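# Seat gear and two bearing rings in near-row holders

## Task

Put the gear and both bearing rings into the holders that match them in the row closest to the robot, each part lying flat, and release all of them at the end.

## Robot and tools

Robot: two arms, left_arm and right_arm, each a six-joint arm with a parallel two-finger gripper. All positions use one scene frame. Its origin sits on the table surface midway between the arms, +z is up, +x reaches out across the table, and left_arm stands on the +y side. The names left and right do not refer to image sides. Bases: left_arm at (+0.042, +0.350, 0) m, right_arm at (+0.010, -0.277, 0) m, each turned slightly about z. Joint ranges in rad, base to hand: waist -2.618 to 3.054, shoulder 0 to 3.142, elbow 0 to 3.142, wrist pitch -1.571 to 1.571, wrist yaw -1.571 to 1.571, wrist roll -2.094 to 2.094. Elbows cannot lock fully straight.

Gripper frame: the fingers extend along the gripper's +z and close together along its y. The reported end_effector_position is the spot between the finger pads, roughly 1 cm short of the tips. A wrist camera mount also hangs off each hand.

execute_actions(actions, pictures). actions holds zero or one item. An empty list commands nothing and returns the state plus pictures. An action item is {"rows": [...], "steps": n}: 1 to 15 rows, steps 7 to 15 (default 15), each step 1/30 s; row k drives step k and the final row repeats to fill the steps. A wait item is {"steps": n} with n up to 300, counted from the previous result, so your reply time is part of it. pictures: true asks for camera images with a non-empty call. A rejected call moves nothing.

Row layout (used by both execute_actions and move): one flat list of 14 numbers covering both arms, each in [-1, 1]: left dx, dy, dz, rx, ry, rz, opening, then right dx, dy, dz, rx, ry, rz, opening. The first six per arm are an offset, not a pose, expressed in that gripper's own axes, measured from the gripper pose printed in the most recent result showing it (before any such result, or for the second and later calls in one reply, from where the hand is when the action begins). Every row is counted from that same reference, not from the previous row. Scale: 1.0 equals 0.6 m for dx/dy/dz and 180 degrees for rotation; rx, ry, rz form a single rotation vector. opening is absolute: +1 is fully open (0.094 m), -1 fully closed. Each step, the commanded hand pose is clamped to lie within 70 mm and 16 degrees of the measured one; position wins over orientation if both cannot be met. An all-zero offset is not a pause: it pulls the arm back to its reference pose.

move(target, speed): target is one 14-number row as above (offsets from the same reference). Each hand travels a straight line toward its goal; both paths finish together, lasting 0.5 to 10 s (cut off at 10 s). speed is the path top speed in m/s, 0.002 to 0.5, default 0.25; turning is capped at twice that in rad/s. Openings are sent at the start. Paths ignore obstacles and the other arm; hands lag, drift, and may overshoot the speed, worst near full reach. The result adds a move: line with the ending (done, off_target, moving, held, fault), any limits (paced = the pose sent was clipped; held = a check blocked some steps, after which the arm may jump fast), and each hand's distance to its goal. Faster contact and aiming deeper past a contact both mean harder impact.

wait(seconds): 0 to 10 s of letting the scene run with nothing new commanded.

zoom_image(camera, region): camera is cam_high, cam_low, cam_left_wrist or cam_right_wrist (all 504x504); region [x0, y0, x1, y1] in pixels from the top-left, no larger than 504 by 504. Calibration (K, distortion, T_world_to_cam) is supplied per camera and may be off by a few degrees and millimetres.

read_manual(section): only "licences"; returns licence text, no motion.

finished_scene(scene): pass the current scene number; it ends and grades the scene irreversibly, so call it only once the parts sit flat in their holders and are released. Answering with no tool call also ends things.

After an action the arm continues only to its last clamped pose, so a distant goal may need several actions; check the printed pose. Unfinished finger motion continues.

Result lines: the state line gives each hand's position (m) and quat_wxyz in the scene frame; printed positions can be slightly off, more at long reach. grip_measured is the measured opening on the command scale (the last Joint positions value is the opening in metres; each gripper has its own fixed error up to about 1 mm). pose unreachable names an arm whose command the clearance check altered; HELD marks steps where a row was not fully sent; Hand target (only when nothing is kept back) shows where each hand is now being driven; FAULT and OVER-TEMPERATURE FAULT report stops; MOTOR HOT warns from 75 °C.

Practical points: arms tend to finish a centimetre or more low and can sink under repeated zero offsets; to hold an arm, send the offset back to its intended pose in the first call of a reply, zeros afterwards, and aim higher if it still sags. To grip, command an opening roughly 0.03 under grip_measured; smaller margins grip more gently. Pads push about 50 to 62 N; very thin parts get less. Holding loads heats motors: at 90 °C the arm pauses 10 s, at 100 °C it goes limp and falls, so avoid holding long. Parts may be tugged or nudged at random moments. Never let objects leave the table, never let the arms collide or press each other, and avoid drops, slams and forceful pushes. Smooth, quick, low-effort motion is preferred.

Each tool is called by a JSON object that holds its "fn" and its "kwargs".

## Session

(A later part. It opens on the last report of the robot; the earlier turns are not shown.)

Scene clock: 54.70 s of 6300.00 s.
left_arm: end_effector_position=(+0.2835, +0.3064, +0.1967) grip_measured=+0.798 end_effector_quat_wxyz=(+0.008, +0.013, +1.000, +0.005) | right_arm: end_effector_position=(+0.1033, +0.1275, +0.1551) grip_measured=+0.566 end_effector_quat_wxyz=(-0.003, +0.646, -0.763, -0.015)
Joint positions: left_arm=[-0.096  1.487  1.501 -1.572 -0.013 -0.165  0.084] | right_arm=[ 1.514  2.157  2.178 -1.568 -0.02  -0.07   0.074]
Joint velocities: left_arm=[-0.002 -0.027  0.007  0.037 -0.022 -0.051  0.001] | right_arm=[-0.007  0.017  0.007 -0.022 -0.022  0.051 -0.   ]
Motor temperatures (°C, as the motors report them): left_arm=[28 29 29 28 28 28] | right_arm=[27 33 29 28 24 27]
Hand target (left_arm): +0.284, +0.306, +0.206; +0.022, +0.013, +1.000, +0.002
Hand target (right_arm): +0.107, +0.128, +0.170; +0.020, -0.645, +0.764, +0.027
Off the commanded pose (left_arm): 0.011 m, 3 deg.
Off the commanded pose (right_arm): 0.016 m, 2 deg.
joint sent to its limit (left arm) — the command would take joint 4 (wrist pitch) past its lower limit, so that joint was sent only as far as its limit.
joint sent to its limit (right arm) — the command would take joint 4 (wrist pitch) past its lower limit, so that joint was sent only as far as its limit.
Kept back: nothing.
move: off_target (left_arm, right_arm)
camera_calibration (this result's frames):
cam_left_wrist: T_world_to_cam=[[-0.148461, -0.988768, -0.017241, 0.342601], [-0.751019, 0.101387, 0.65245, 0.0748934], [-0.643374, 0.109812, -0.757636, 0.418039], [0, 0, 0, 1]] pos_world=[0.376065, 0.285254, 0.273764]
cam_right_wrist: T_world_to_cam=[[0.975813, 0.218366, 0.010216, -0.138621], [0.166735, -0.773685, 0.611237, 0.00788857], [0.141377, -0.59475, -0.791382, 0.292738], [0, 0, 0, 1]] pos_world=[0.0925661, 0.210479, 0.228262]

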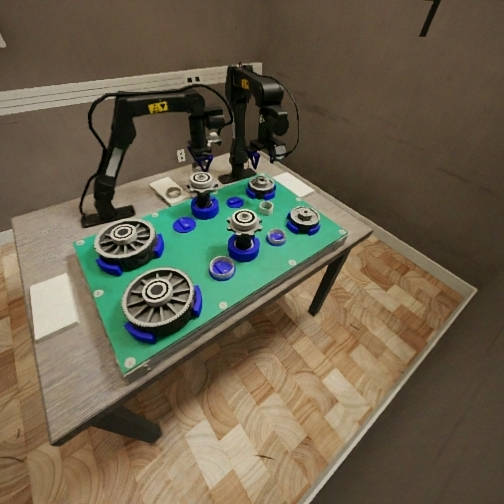

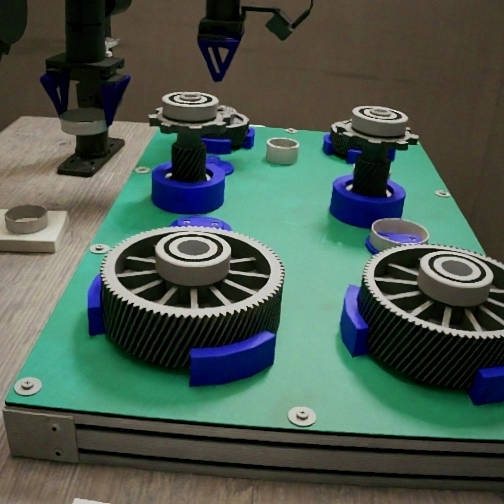

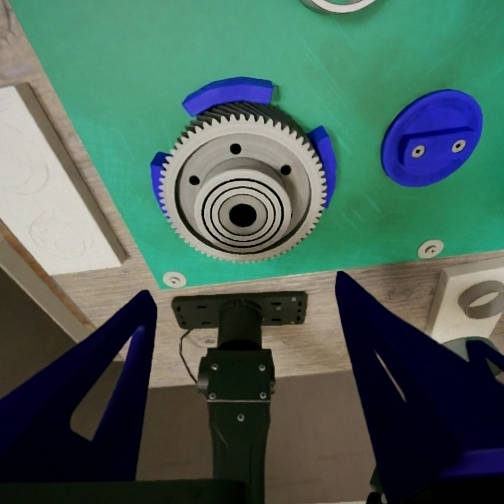

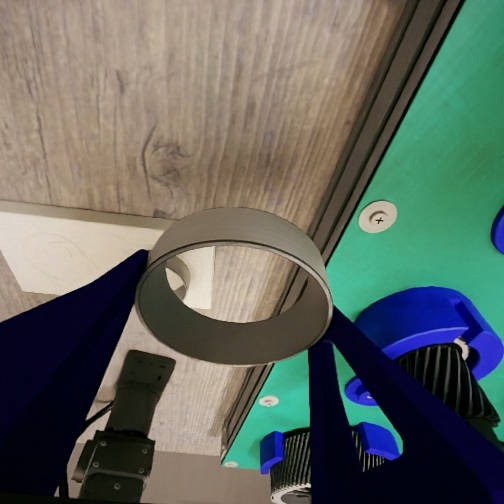

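{"fn": "move", "kwargs": {"target": [0.267,-0.167,0,0,0,0.61,1,0.37,-0.09,-0.03,0,0,0.722,0.52], "speed": 0.35}}

{"fn": "move", "kwargs": {"target": [-0.33,-0.013,0.14,0,0,0,1,-0.18,0.25,0,0,0,0,0.52]}}

Scene clock: 59.10 s of 6300.00 s.
left_arm: end_effector_position=(+0.1312, +0.2080, +0.1920) grip_measured=+1.000 end_effector_quat_wxyz=(+0.045, +0.819, +0.572, +0.012) | right_arm: end_effector_position=(+0.1231, -0.0953, +0.1636) grip_measured=+0.566 end_effector_quat_wxyz=(-0.016, +0.411, +0.911, +0.001)
Joint positions: left_arm=[-0.955  1.129  1.22  -1.574 -0.032  0.873  0.094] | right_arm=[ 1.166  1.363  1.262 -1.474 -0.031  1.833  0.074]
Joint velocities: left_arm=[ 0.007  0.017 -0.017 -0.066  0.022 -0.022  0.   ] | right_arm=[-0.002  0.002  0.007 -0.022 -0.007  0.095  0.   ]
Motor temperatures (°C, as the motors report them): left_arm=[28 29 29 28 28 28] | right_arm=[27 34 29 28 24 27]
Hand target (left_arm): +0.127, +0.212, +0.191; +0.043, +0.825, +0.564, +0.011
Hand target (right_arm): +0.123, -0.101, +0.169; -0.011, +0.419, +0.908, +0.009
Off the commanded pose (left_arm): 0.011 m, 5 deg.
Off the commanded pose (right_arm): 0.007 m, 1 deg.
joint sent to its limit (left arm) — the command would take joint 4 (wrist pitch) past its lower limit, so that joint was sent only as far as its limit.
Kept back: nothing.
move: off_target (left_arm)
camera_calibration (this result's frames):
cam_left_wrist: T_world_to_cam=[[-0.886269, 0.453216, -0.0955092, 0.0345431], [0.292252, 0.707177, 0.643808, -0.287643], [0.359326, 0.542674, -0.759203, 0.105977], [0, 0, 0, 1]] pos_world=[0.0765987, 0.130248, 0.268943]
cam_right_wrist: T_world_to_cam=[[-0.44407, -0.895816, 0.0177825, -0.0420432], [-0.669079, 0.344742, 0.658397, 0.0287529], [-0.595933, 0.280476, -0.752461, 0.332039], [0, 0, 0, 1]] pos_world=[0.198441, -0.140704, 0.231663]

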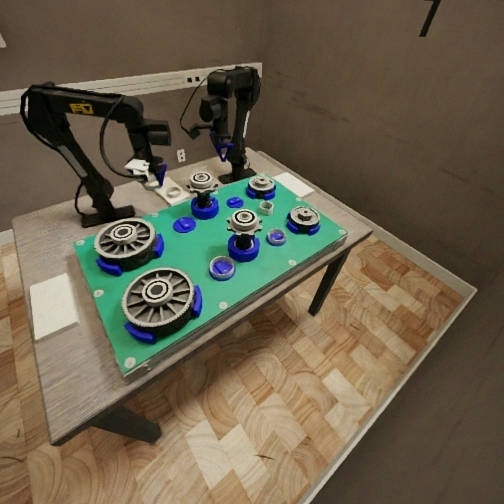

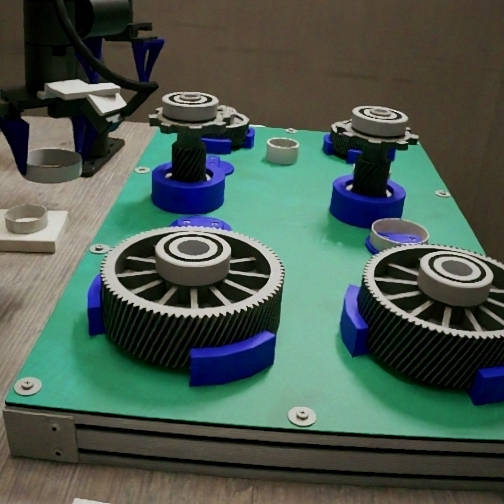

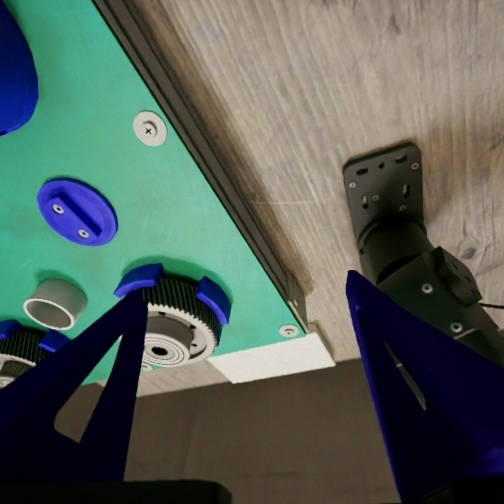

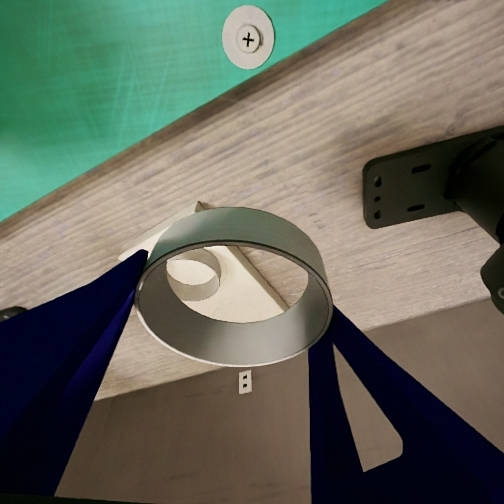

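Scene clock: 60.60 s of 6300.00 s.
left_arm: end_effector_position=(+0.0659, +0.0292, +0.1117) grip_measured=+1.000 end_effector_quat_wxyz=(+0.029, +0.821, +0.569, +0.024) | right_arm: end_effector_position=(+0.3031, -0.0778, +0.1451) grip_measured=+0.566 end_effector_quat_wxyz=(-0.025, +0.414, +0.910, -0.010)
Joint positions: left_arm=[-1.445  1.739  1.422 -1.232 -0.073  0.39   0.094] | right_arm=[ 0.761  1.939  1.811 -1.487 -0.031  1.433  0.074]
Joint velocities: left_arm=[-0.002  0.002 -0.007 -0.022 -0.007  0.007  0.   ] | right_arm=[-0.007 -0.012 -0.007 -0.037  0.007  0.037 -0.001]
Motor temperatures (°C, as the motors report them): left_arm=[28 29 29 28 28 28] | right_arm=[27 33 29 28 24 27]
Hand target (left_arm): +0.065, +0.019, +0.120; +0.049, +0.819, +0.572, +0.013
Hand target (right_arm): +0.307, -0.077, +0.156; -0.015, +0.411, +0.911, -0.000
Off the commanded pose (left_arm): 0.011 m, 2 deg.
Off the commanded pose (right_arm): 0.014 m, 2 deg.
Kept back: nothing.
move: off_target (left_arm, right_arm)
camera_calibration (this result's frames):
cam_left_wrist: T_world_to_cam=[[-0.883356, 0.461999, -0.0789853, 0.0476811], [0.294883, 0.678802, 0.672511, -0.0929749], [0.364315, 0.570776, -0.73586, 0.161789], [0, 0, 0, 1]] pos_world=[0.010594, -0.0512624, 0.185347]
cam_right_wrist: T_world_to_cam=[[-0.448311, -0.892938, 0.0409767, 0.052021], [-0.649567, 0.35693, 0.671315, 0.14849], [-0.614069, 0.274341, -0.740038, 0.423601], [0, 0, 0, 1]] pos_world=[0.379896, -0.12276, 0.211665]

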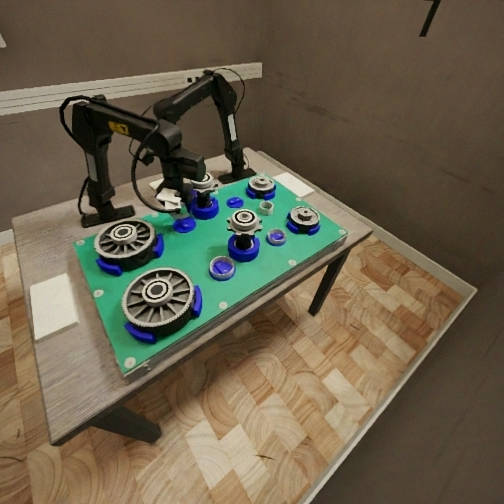

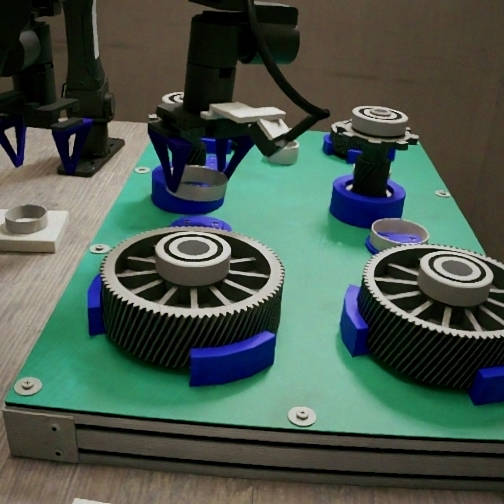

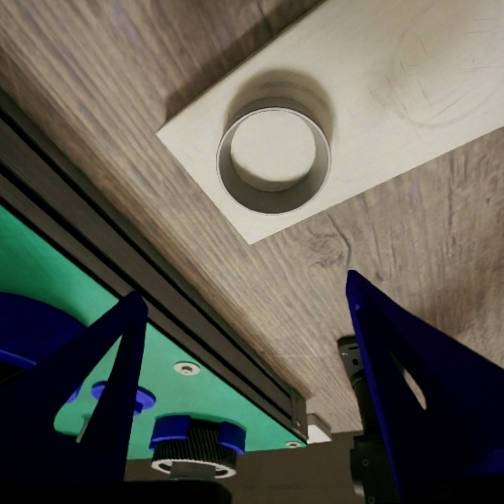

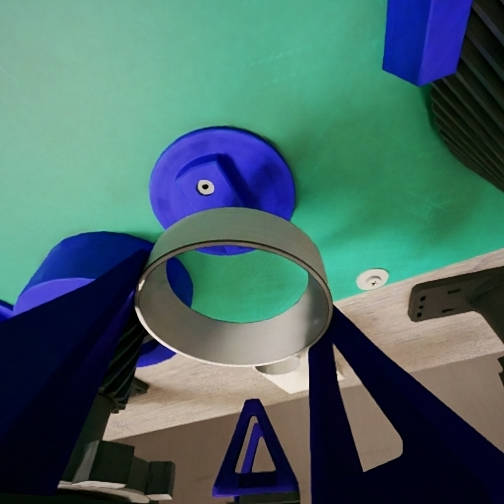

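{"fn": "move", "kwargs": {"target": [-0.053,-0.034,0.073,0.024,-0.002,0,0.8,-0.01,0.016,0.062,-0.012,-0.012,0,0.52], "speed": 0.08}}

Scene clock: 62.93 s of 6300.00 s.
left_arm: end_effector_position=(+0.0439, +0.0070, +0.0700) grip_measured=+0.802 end_effector_quat_wxyz=(+0.000, +0.822, +0.569, +0.007) | right_arm: end_effector_position=(+0.3105, -0.0767, +0.1031) grip_measured=+0.566 end_effector_quat_wxyz=(-0.012, +0.414, +0.910, -0.006)
Joint positions: left_arm=[-1.48   1.872  1.422 -1.13  -0.012  0.355  0.085] | right_arm=[ 0.761  1.939  1.646 -1.299 -0.013  1.434  0.074]
Joint velocities: left_arm=[-0.012  0.007 -0.017  0.037 -0.007 -0.007  0.   ] | right_arm=[-0.012 -0.007  0.002  0.007  0.007 -0.095  0.   ]
Motor temperatures (°C, as the motors report them): left_arm=[28 29 29 28 28 28] | right_arm=[27 33 29 28 24 27]
Hand target (left_arm): +0.039, +0.005, +0.067; +0.000, +0.822, +0.569, +0.000
Hand target (right_arm): +0.312, -0.076, +0.107; -0.000, +0.414, +0.910, -0.001
Off the commanded pose (left_arm): 0.006 m, 1 deg.
Off the commanded pose (right_arm): 0.005 m, 1 deg.
Kept back: nothing.
move: done
camera_calibration (this result's frames):
cam_left_wrist: T_world_to_cam=[[-0.88574, 0.46403, -0.0118413, 0.0306271], [0.336392, 0.659264, 0.672466, -0.0450226], [0.319851, 0.591647, -0.740033, 0.153835], [0, 0, 0, 1]] pos_world=[-0.00693143, -0.0755462, 0.144482]
cam_right_wrist: T_world_to_cam=[[-0.449485, -0.892773, 0.0303299, 0.0595426], [-0.668315, 0.358618, 0.651727, 0.189045], [-0.592721, 0.272672, -0.757847, 0.391881], [0, 0, 0, 1]] pos_world=[0.385381, -0.121492, 0.171975]

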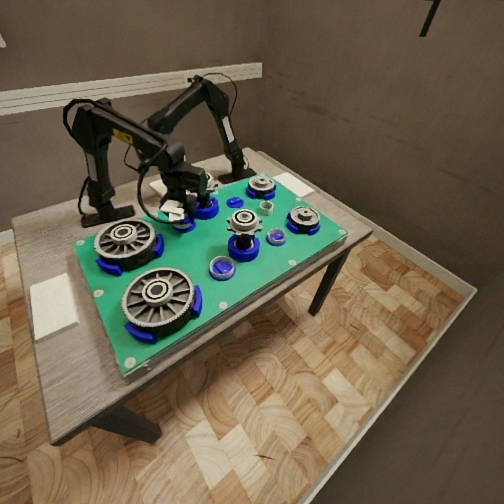

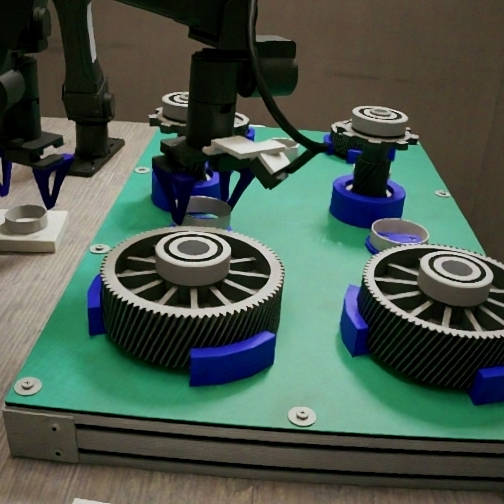

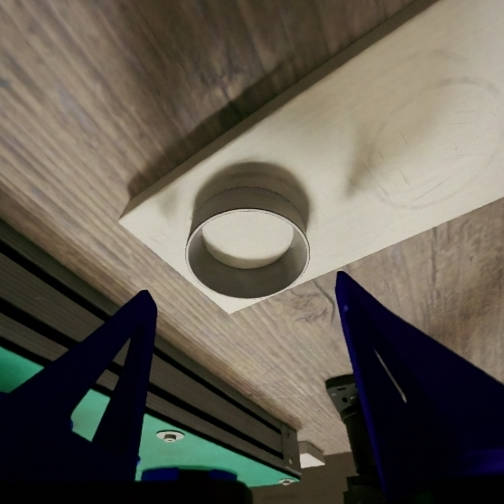

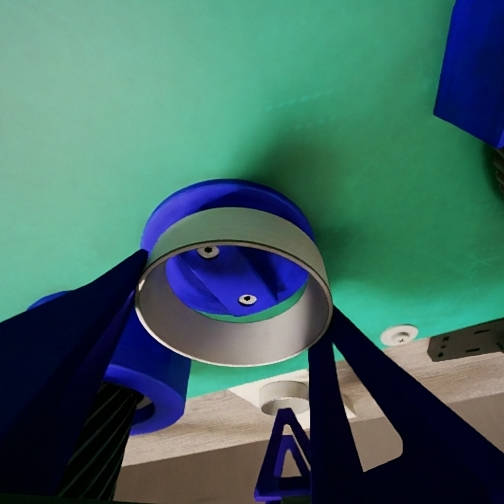

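{"fn": "move", "kwargs": {"target": [-0.008,-0.01,0.062,0,0,0,0.8,0,0.005,0.02,0,0,0,0.52], "speed": 0.04}}

Scene clock: 64.50 s of 6300.00 s.
left_arm: end_effector_position=(+0.0402, +0.0042, +0.0380) grip_measured=+0.802 end_effector_quat_wxyz=(+0.000, +0.822, +0.569, +0.008) | right_arm: end_effector_position=(+0.3123, -0.0744, +0.0991) grip_measured=+0.566 end_effector_quat_wxyz=(-0.010, +0.414, +0.910, +0.001)
Joint positions: left_arm=[-1.491  1.914  1.348 -1.013 -0.012  0.344  0.085] | right_arm=[ 0.761  1.939  1.63  -1.271 -0.018  1.434  0.074]
Joint velocities: left_arm=[-0.002 -0.002 -0.027  0.081 -0.007 -0.022 -0.   ] | right_arm=[-0.007 -0.012 -0.012  0.022  0.007  0.022 -0.002]
Motor temperatures (°C, as the motors report them): left_arm=[28 29 29 28 28 28] | right_arm=[27 33 29 28 24 27]
Hand target (left_arm): +0.037, +0.004, +0.033; +0.000, +0.822, +0.569, +0.007
Hand target (right_arm): +0.312, -0.075, +0.091; -0.011, +0.414, +0.910, -0.006
Off the commanded pose (left_arm): 0.006 m, 0 deg.
Off the commanded pose (right_arm): 0.008 m, 1 deg.
Kept back: nothing.
move: done
camera_calibration (this result's frames):
cam_left_wrist: T_world_to_cam=[[-0.885915, 0.463696, -0.0118135, 0.0282842], [0.336076, 0.659228, 0.672659, -0.0204265], [0.319697, 0.591949, -0.739858, 0.133042], [0, 0, 0, 1]] pos_world=[-0.010611, -0.0784037, 0.112507]
cam_right_wrist: T_world_to_cam=[[-0.449734, -0.892995, 0.0172844, 0.063873], [-0.673168, 0.351615, 0.650547, 0.193231], [-0.587013, 0.280938, -0.759269, 0.388247], [0, 0, 0, 1]] pos_world=[0.386709, -0.119978, 0.167974]

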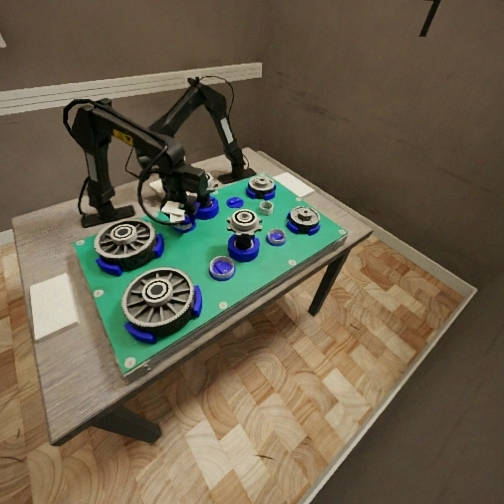

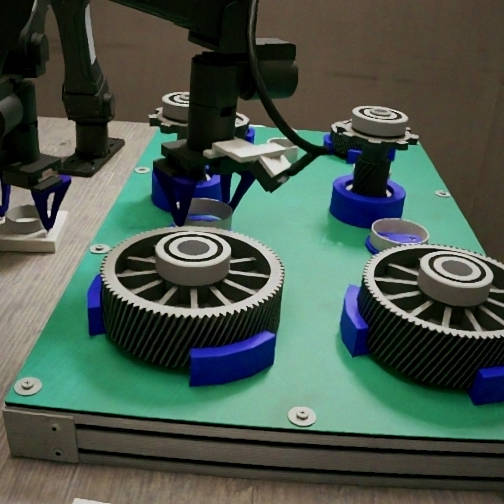

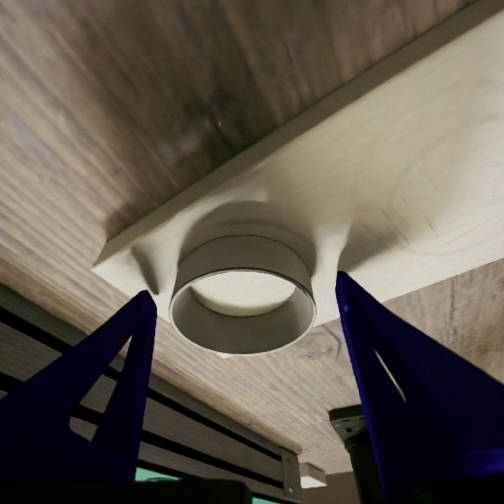

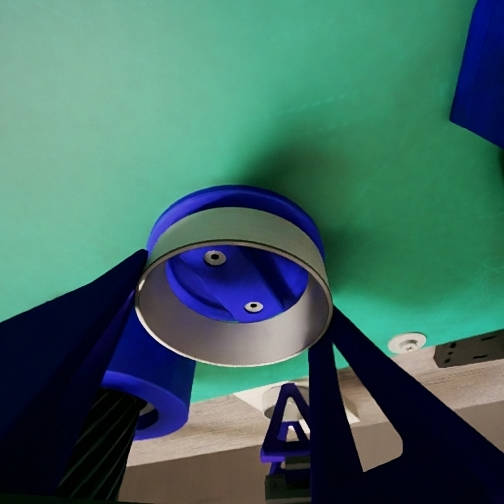

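{"fn": "move", "kwargs": {"target": [0,0,0.018,0,0,0,0.8,-0.008,0,0.022,0,0,0,0.52], "speed": 0.03}}

{"fn": "move", "kwargs": {"target": [0,0,0,0,0,0,0.24,0,0,0,0,0,0,0.52]}}

Scene clock: 65.60 s of 6300.00 s.
left_arm: end_effector_position=(+0.0403, +0.0032, +0.0336) grip_measured=+0.802 end_effector_quat_wxyz=(+0.002, +0.822, +0.569, +0.007) | right_arm: end_effector_position=(+0.3103, -0.0736, +0.0910) grip_measured=+0.566 end_effector_quat_wxyz=(-0.017, +0.412, +0.911, +0.002)
Joint positions: left_arm=[-1.491  1.919  1.337 -0.992 -0.013  0.344  0.085] | right_arm=[ 0.759  1.941  1.6   -1.244 -0.031  1.428  0.074]
Joint velocities: left_arm=[-0.007 -0.012 -0.002  0.022  0.022  0.066 -0.   ] | right_arm=[-0.002  0.002  0.002 -0.007 -0.007  0.007 -0.001]
Motor temperatures (°C, as the motors report them): left_arm=[28 29 29 28 28 28] | right_arm=[27 33 29 28 24 27]
Hand target (left_arm): +0.040, +0.004, +0.027; -0.000, +0.822, +0.569, +0.007
Hand target (right_arm): +0.315, -0.078, +0.086; -0.011, +0.414, +0.910, +0.000
Off the commanded pose (left_arm): 0.007 m, 0 deg.
Off the commanded pose (right_arm): 0.008 m, 1 deg.
Kept back: nothing.
move: done
camera_calibration (this result's frames):
cam_left_wrist: T_world_to_cam=[[-0.885904, 0.46364, -0.014555, 0.0289018], [0.335615, 0.662307, 0.66986, -0.0167629], [0.320214, 0.588547, -0.742345, 0.130453], [0, 0, 0, 1]] pos_world=[-0.0105427, -0.0790754, 0.10849]
cam_right_wrist: T_world_to_cam=[[-0.445954, -0.89494, 0.0144326, 0.0627943], [-0.667806, 0.343421, 0.660377, 0.193648], [-0.595954, 0.284859, -0.750796, 0.382974], [0, 0, 0, 1]] pos_world=[0.385557, -0.119399, 0.158749]

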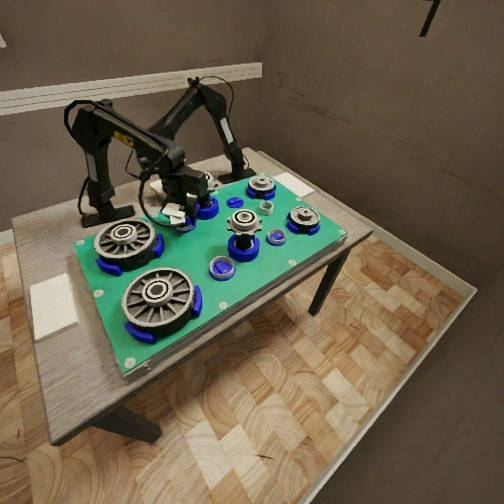

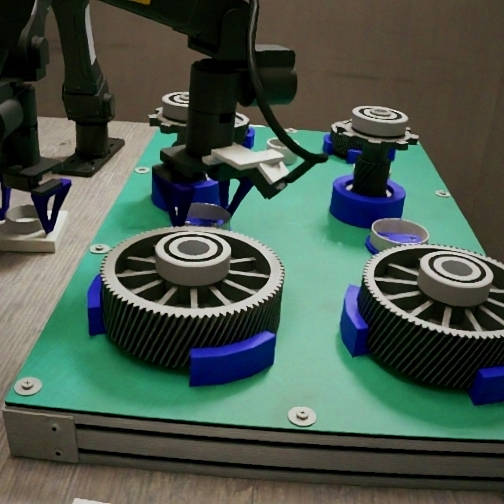

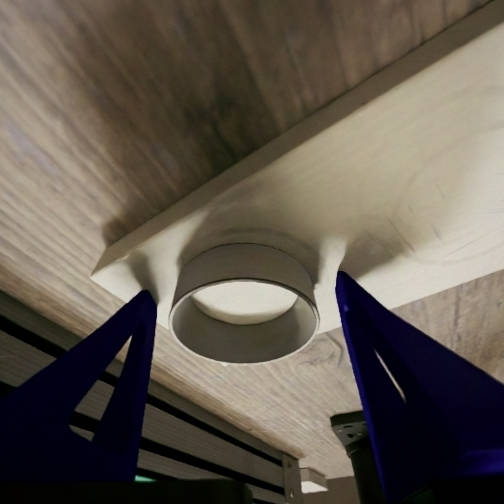

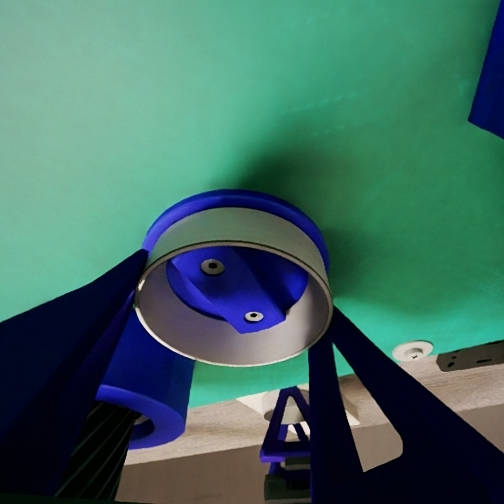

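Scene clock: 66.10 s of 6300.00 s.
left_arm: end_effector_position=(+0.0405, +0.0032, +0.0336) grip_measured=+0.292 end_effector_quat_wxyz=(+0.002, +0.822, +0.569, +0.007) | right_arm: end_effector_position=(+0.3102, -0.0734, +0.0910) grip_measured=+0.566 end_effector_quat_wxyz=(-0.017, +0.412, +0.911, +0.003)
Joint positions: left_arm=[-1.491  1.919  1.337 -0.992 -0.014  0.344  0.061] | right_arm=[ 0.759  1.941  1.6   -1.244 -0.032  1.428  0.074]
Joint velocities: left_arm=[-0.007 -0.002 -0.012  0.037 -0.022 -0.037 -0.   ] | right_arm=[-0.022 -0.017  0.002  0.037  0.037 -0.007 -0.001]
Motor temperatures (°C, as the motors report them): left_arm=[28 29 29 28 28 28] | right_arm=[27 33 29 28 24 27]
Hand target (left_arm): +0.040, +0.003, +0.034; +0.002, +0.822, +0.569, +0.007
Hand target (right_arm): +0.310, -0.074, +0.091; -0.017, +0.412, +0.911, +0.002
Off the commanded pose (left_arm): 0.000 m, 0 deg.
Off the commanded pose (right_arm): 0.000 m, 0 deg.
Kept back: nothing.
move: done
camera_calibration (this result's frames):
cam_left_wrist: T_world_to_cam=[[-0.885891, 0.463643, -0.0152362, 0.0290457], [0.335105, 0.662314, 0.670108, -0.0167962], [0.320782, 0.588537, -0.742107, 0.130381], [0, 0, 0, 1]] pos_world=[-0.010464, -0.0790765, 0.108454]
cam_right_wrist: T_world_to_cam=[[-0.445959, -0.894946, 0.0138543, 0.0629512], [-0.667387, 0.342799, 0.661123, 0.193267], [-0.596419, 0.285588, -0.750149, 0.383003], [0, 0, 0, 1]] pos_world=[0.385488, -0.119295, 0.158664]

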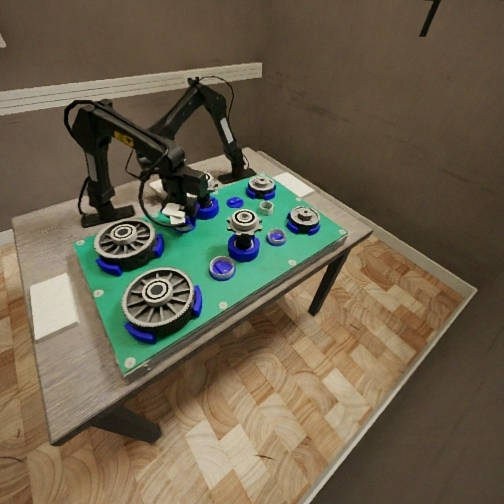

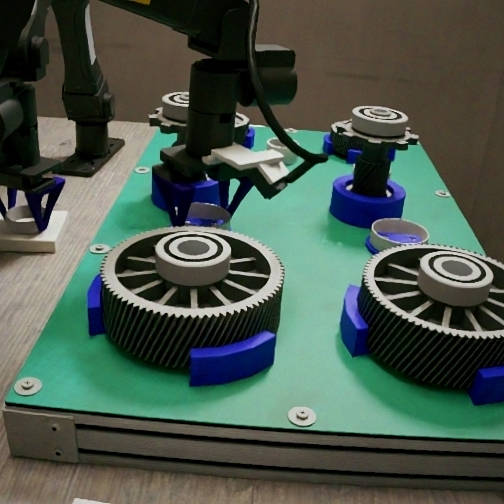

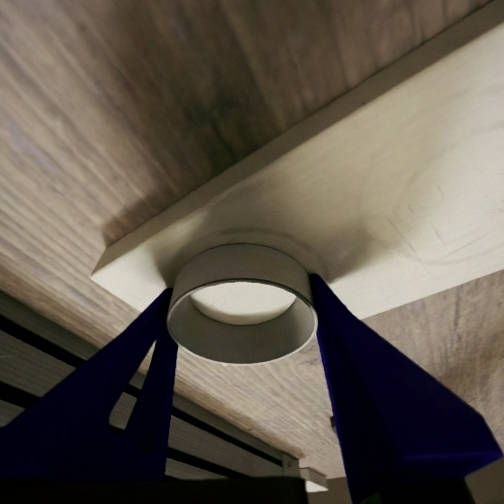

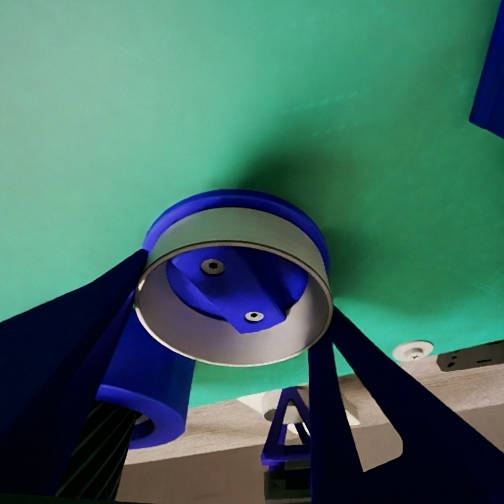

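{"fn": "move", "kwargs": {"target": [0,0,-0.06,0,0,0,0.24,0,0,0,0,0,0,0.85]}}

{"fn": "move", "kwargs": {"target": [0.295,0,-0.18,0,0,-0.5,0.24,-0.03,-0.03,-0.15,0,0,0,0.85], "speed": 0.3}}

{"fn": "move", "kwargs": {"target": [-0.31,0.11,-0.01,0,0,-0.33,0.24,-0.1,-0.15,-0.03,0,0,0,0.85]}}

Scene clock: 67.43 s of 6300.00 s.
left_arm: end_effector_position=(+0.0406, +0.0095, +0.0565) grip_measured=+0.292 end_effector_quat_wxyz=(-0.011, +0.822, +0.569, +0.016) | right_arm: end_effector_position=(+0.3100, -0.0731, +0.0910) grip_measured=+0.848 end_effector_quat_wxyz=(-0.018, +0.412, +0.911, +0.003)
Joint positions: left_arm=[-1.491  1.9    1.404 -1.111 -0.014  0.344  0.061] | right_arm=[ 0.759  1.941  1.6   -1.244 -0.034  1.428  0.087]
Joint velocities: left_arm=[ 0.007 -0.007  0.002  0.007  0.022 -0.022  0.   ] | right_arm=[-0.027  0.002 -0.002 -0.007 -0.051 -0.051  0.   ]
Motor temperatures (°C, as the motors report them): left_arm=[28 30 29 28 28 28] | right_arm=[27 33 29 28 24 27]
Hand target (left_arm): +0.040, +0.004, +0.069; +0.002, +0.822, +0.569, +0.007
Hand target (right_arm): +0.310, -0.073, +0.091; -0.017, +0.412, +0.911, +0.003
Off the commanded pose (left_arm): 0.015 m, 2 deg.
Off the commanded pose (right_arm): 0.000 m, 0 deg.
Kept back: nothing.
move: off_target (left_arm)
camera_calibration (this result's frames):
cam_left_wrist: T_world_to_cam=[[-0.885887, 0.463899, -0.000982164, 0.0257705], [0.334775, 0.640768, 0.690899, -0.0372268], [0.321137, 0.61173, -0.72295, 0.142295], [0, 0, 0, 1]] pos_world=[-0.0104039, -0.0751474, 0.128618]
cam_right_wrist: T_world_to_cam=[[-0.445969, -0.894956, 0.0128904, 0.063213], [-0.666687, 0.34176, 0.662366, 0.192632], [-0.597193, 0.2868, -0.74907, 0.38305], [0, 0, 0, 1]] pos_world=[0.385371, -0.11912, 0.158523]

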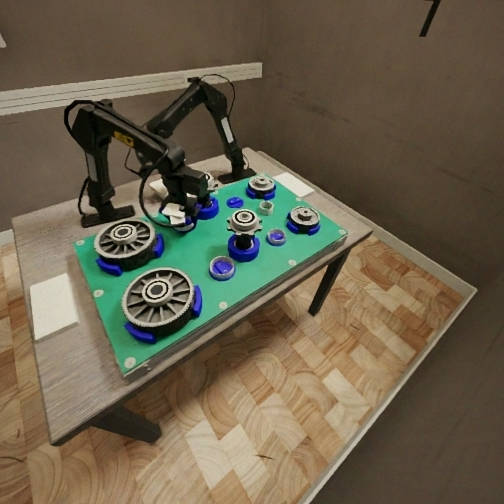

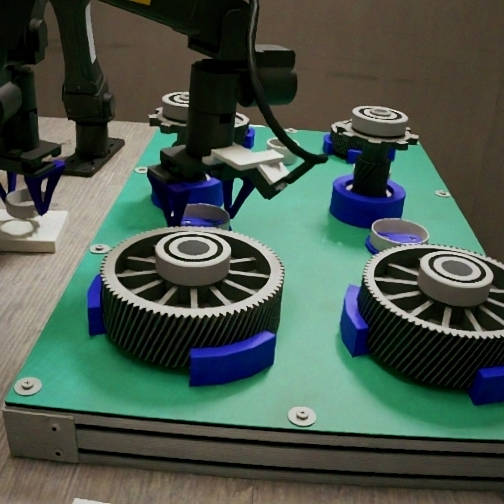

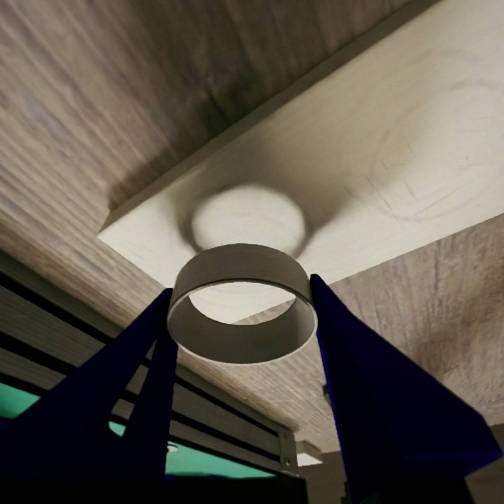

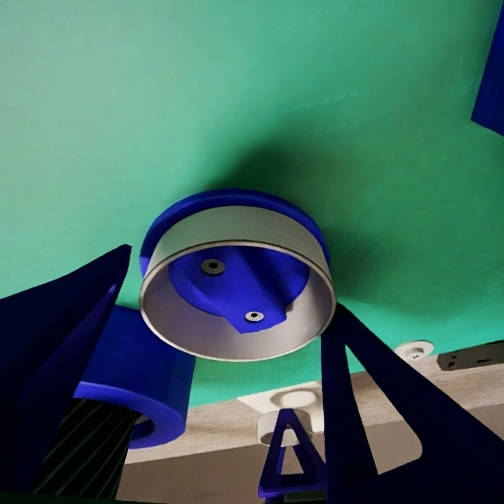

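Scene clock: 70.60 s of 6300.00 s.
left_arm: end_effector_position=(+0.0981, +0.1684, +0.1619) grip_measured=+0.292 end_effector_quat_wxyz=(-0.004, +0.190, +0.982, +0.022) | right_arm: end_effector_position=(+0.3075, -0.0991, +0.1618) grip_measured=+0.849 end_effector_quat_wxyz=(-0.032, +0.412, +0.911, -0.013)
Joint positions: left_arm=[-1.195  1.306  1.212 -1.519 -0.014 -0.908  0.061] | right_arm=[ 0.7    1.93   1.865 -1.563 -0.036  1.367  0.087]
Joint velocities: left_arm=[-0.007 -0.012  0.002 -0.037 -0.022 -0.037 -0.002] | right_arm=[-0.007  0.002  0.017  0.022  0.037 -0.022  0.001]
Motor temperatures (°C, as the motors report them): left_arm=[28 30 29 28 28 28] | right_arm=[27 34 29 28 24 27]
Hand target (left_arm): +0.100, +0.173, +0.166; +0.002, +0.179, +0.984, +0.020
Hand target (right_arm): +0.311, -0.101, +0.180; -0.014, +0.413, +0.911, +0.008
Off the commanded pose (left_arm): 0.010 m, 2 deg.
Off the commanded pose (right_arm): 0.019 m, 2 deg.
joint sent to its limit (right arm) — the command would take joint 4 (wrist pitch) past its lower limit, so that joint was sent only as far as its limit.
Kept back: nothing.
move: off_target (right_arm)
camera_calibration (this result's frames):
cam_left_wrist: T_world_to_cam=[[-0.483851, -0.874011, -0.044631, 0.196036], [-0.657836, 0.329595, 0.677214, -0.0791653], [-0.577182, 0.357031, -0.734431, 0.235718], [0, 0, 0, 1]] pos_world=[0.178827, 0.113271, 0.23548]
cam_right_wrist: T_world_to_cam=[[-0.443977, -0.894882, 0.0455001, 0.032097], [-0.64179, 0.353025, 0.680793, 0.143457], [-0.625292, 0.273055, -0.731061, 0.446371], [0, 0, 0, 1]] pos_world=[0.385432, -0.143805, 0.2272]

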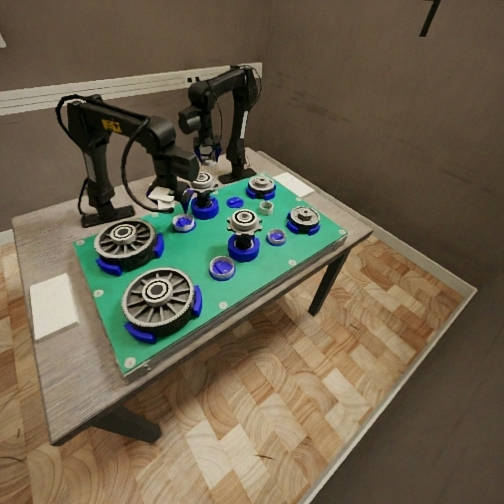

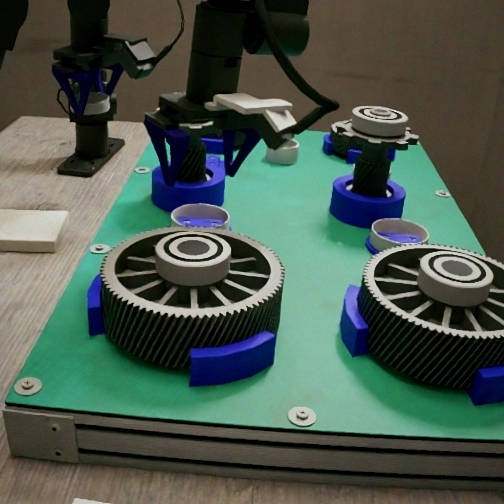

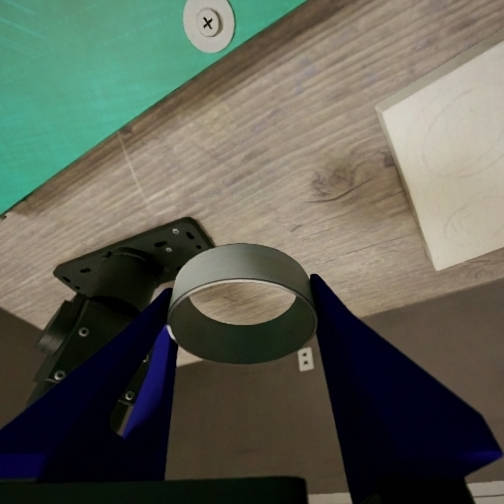

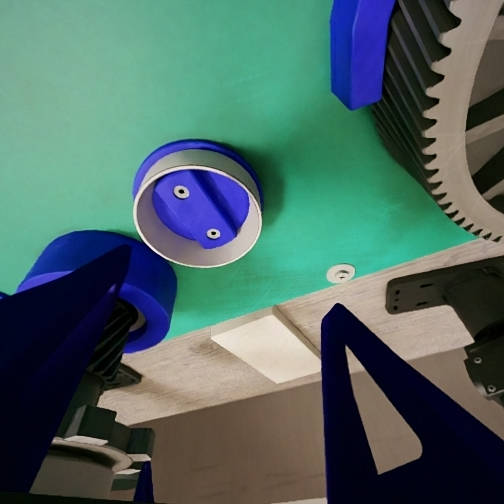

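Scene clock: 73.20 s of 6300.00 s.
left_arm: end_effector_position=(+0.2867, +0.1579, +0.1610) grip_measured=+0.292 end_effector_quat_wxyz=(-0.005, -0.312, +0.950, +0.025) | right_arm: end_effector_position=(+0.2856, -0.1995, +0.1747) grip_measured=+0.849 end_effector_quat_wxyz=(-0.036, +0.412, +0.910, -0.010)
Joint positions: left_arm=[-0.584  1.77   1.656 -1.504 -0.019 -1.315  0.061] | right_arm=[ 0.435  1.703  1.631 -1.567 -0.029  1.104  0.087]
Joint velocities: left_arm=[ 0.007 -0.002 -0.002  0.022 -0.022 -0.007 -0.002] | right_arm=[ 0.017  0.007 -0.012  0.066 -0.007 -0.095 -0.   ]
Motor temperatures (°C, as the motors report them): left_arm=[28 30 30 28 28 28] | right_arm=[27 34 29 28 24 27]
Hand target (left_arm): +0.291, +0.160, +0.168; +0.004, -0.321, +0.947, +0.024
Hand target (right_arm): +0.282, -0.204, +0.181; -0.025, +0.412, +0.911, -0.009
Off the commanded pose (left_arm): 0.011 m, 2 deg.
Off the commanded pose (right_arm): 0.009 m, 1 deg.
joint sent to its limit (right arm) — the command would take joint 4 (wrist pitch) past its lower limit, so that joint was sent only as far as its limit.
Kept back: nothing.
move: off_target (left_arm)
camera_calibration (this result's frames):
cam_left_wrist: T_world_to_cam=[[0.489644, -0.870178, -0.0551336, 0.0000794198], [-0.634775, -0.399106, 0.661646, 0.159964], [-0.597753, -0.288973, -0.747787, 0.457693], [0, 0, 0, 1]] pos_world=[0.37509, 0.196173, 0.236421]
cam_right_wrist: T_world_to_cam=[[-0.444958, -0.894621, 0.0408087, -0.0669155], [-0.63732, 0.348339, 0.687374, 0.152665], [-0.629155, 0.279844, -0.725156, 0.471017], [0, 0, 0, 1]] pos_world=[0.363864, -0.244854, 0.239353]

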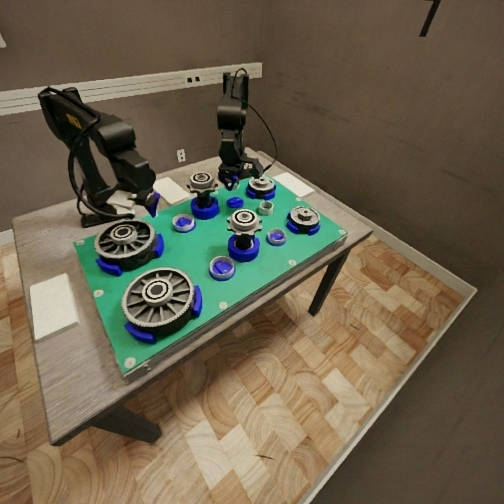

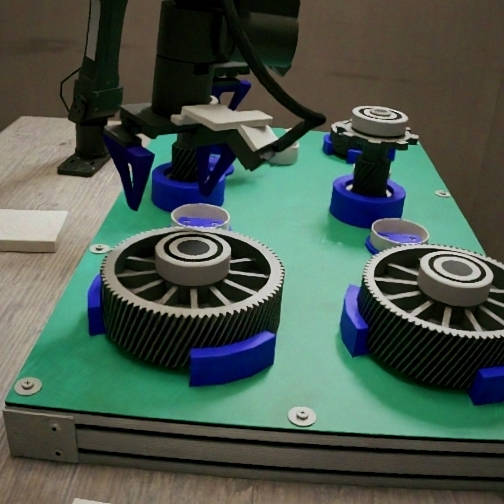

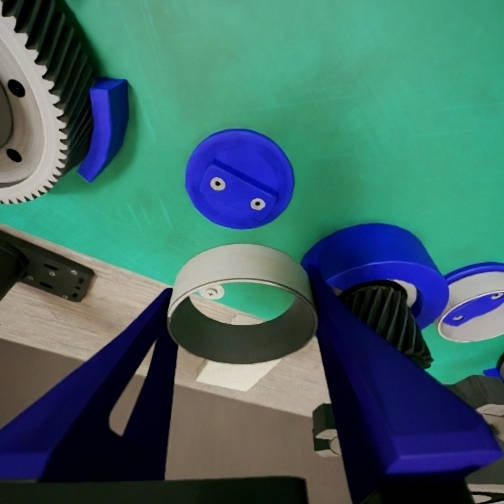

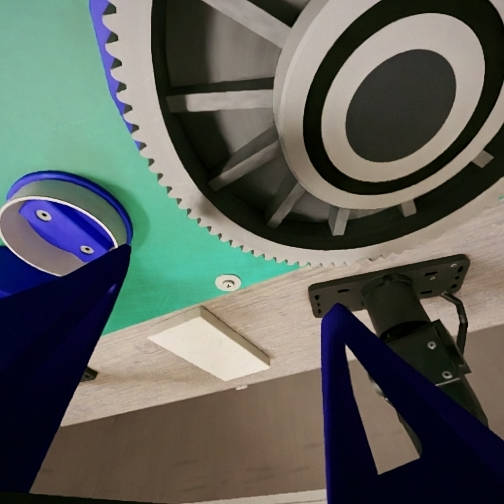

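{"fn": "move", "kwargs": {"target": [-0.02,0.003,0.097,0.016,0.002,0,0.24,0,0,-0.01,0,0,0,0.85], "speed": 0.08}}

Scene clock: 74.77 s of 6300.00 s.
left_arm: end_effector_position=(+0.2912, +0.1658, +0.0971) grip_measured=+0.292 end_effector_quat_wxyz=(-0.009, -0.313, +0.950, +0.013) | right_arm: end_effector_position=(+0.2856, -0.1993, +0.1747) grip_measured=+0.849 end_effector_quat_wxyz=(-0.036, +0.412, +0.910, -0.010)
Joint positions: left_arm=[-0.544  1.751  1.38  -1.231  0.001 -1.275  0.061] | right_arm=[ 0.435  1.703  1.631 -1.567 -0.03   1.103  0.087]
Joint velocities: left_arm=[-0.002 -0.007 -0.007  0.007  0.081  0.022 -0.   ] | right_arm=[ 0.012 -0.002  0.007 -0.066  0.037  0.007 -0.   ]
Motor temperatures (°C, as the motors report them): left_arm=[28 30 30 28 28 28] | right_arm=[27 34 29 28 24 27]
Hand target (left_arm): +0.294, +0.168, +0.102; -0.000, -0.313, +0.950, +0.000
Hand target (right_arm): +0.286, -0.200, +0.180; -0.030, +0.413, +0.910, -0.005
Off the commanded pose (left_arm): 0.007 m, 2 deg.
Off the commanded pose (right_arm): 0.006 m, 0 deg.
joint sent to its limit (right arm) — the command would take joint 4 (wrist pitch) past its lower limit, so that joint was sent only as far as its limit.
Kept back: nothing.
move: done
camera_calibration (this result's frames):
cam_left_wrist: T_world_to_cam=[[0.490627, -0.870747, -0.0329321, -0.00109981], [-0.633798, -0.382543, 0.672281, 0.204152], [-0.597984, -0.308967, -0.739564, 0.417415], [0, 0, 0, 1]] pos_world=[0.379538, 0.206107, 0.171422]
cam_right_wrist: T_world_to_cam=[[-0.444316, -0.894968, 0.0401802, -0.0669555], [-0.637441, 0.347342, 0.687766, 0.152362], [-0.629485, 0.279973, -0.724819, 0.471023], [0, 0, 0, 1]] pos_world=[0.363874, -0.244719, 0.239307]

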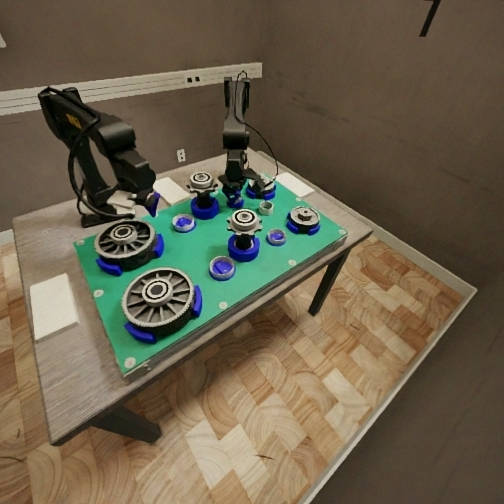

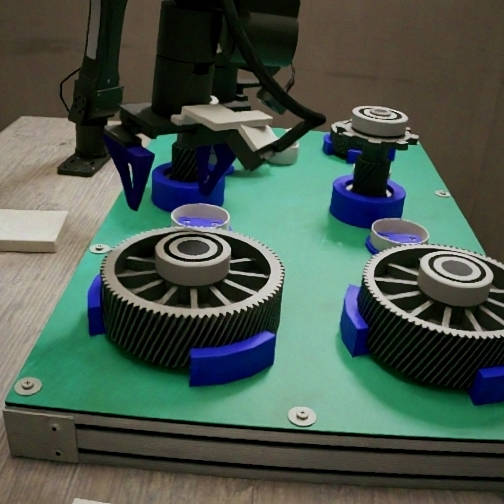

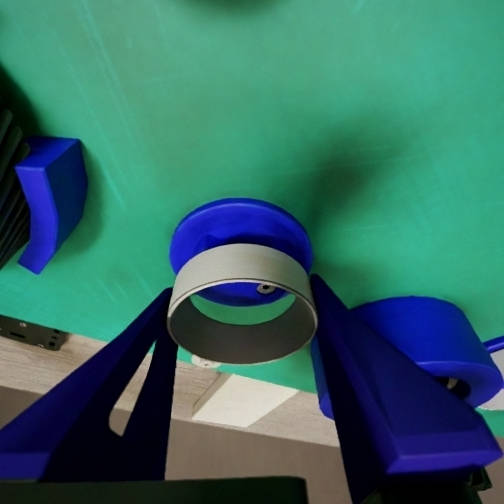

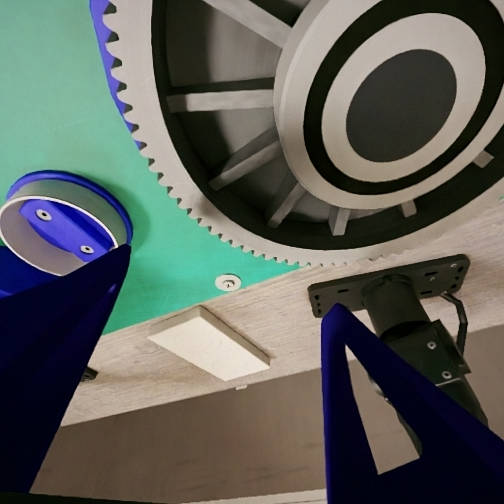

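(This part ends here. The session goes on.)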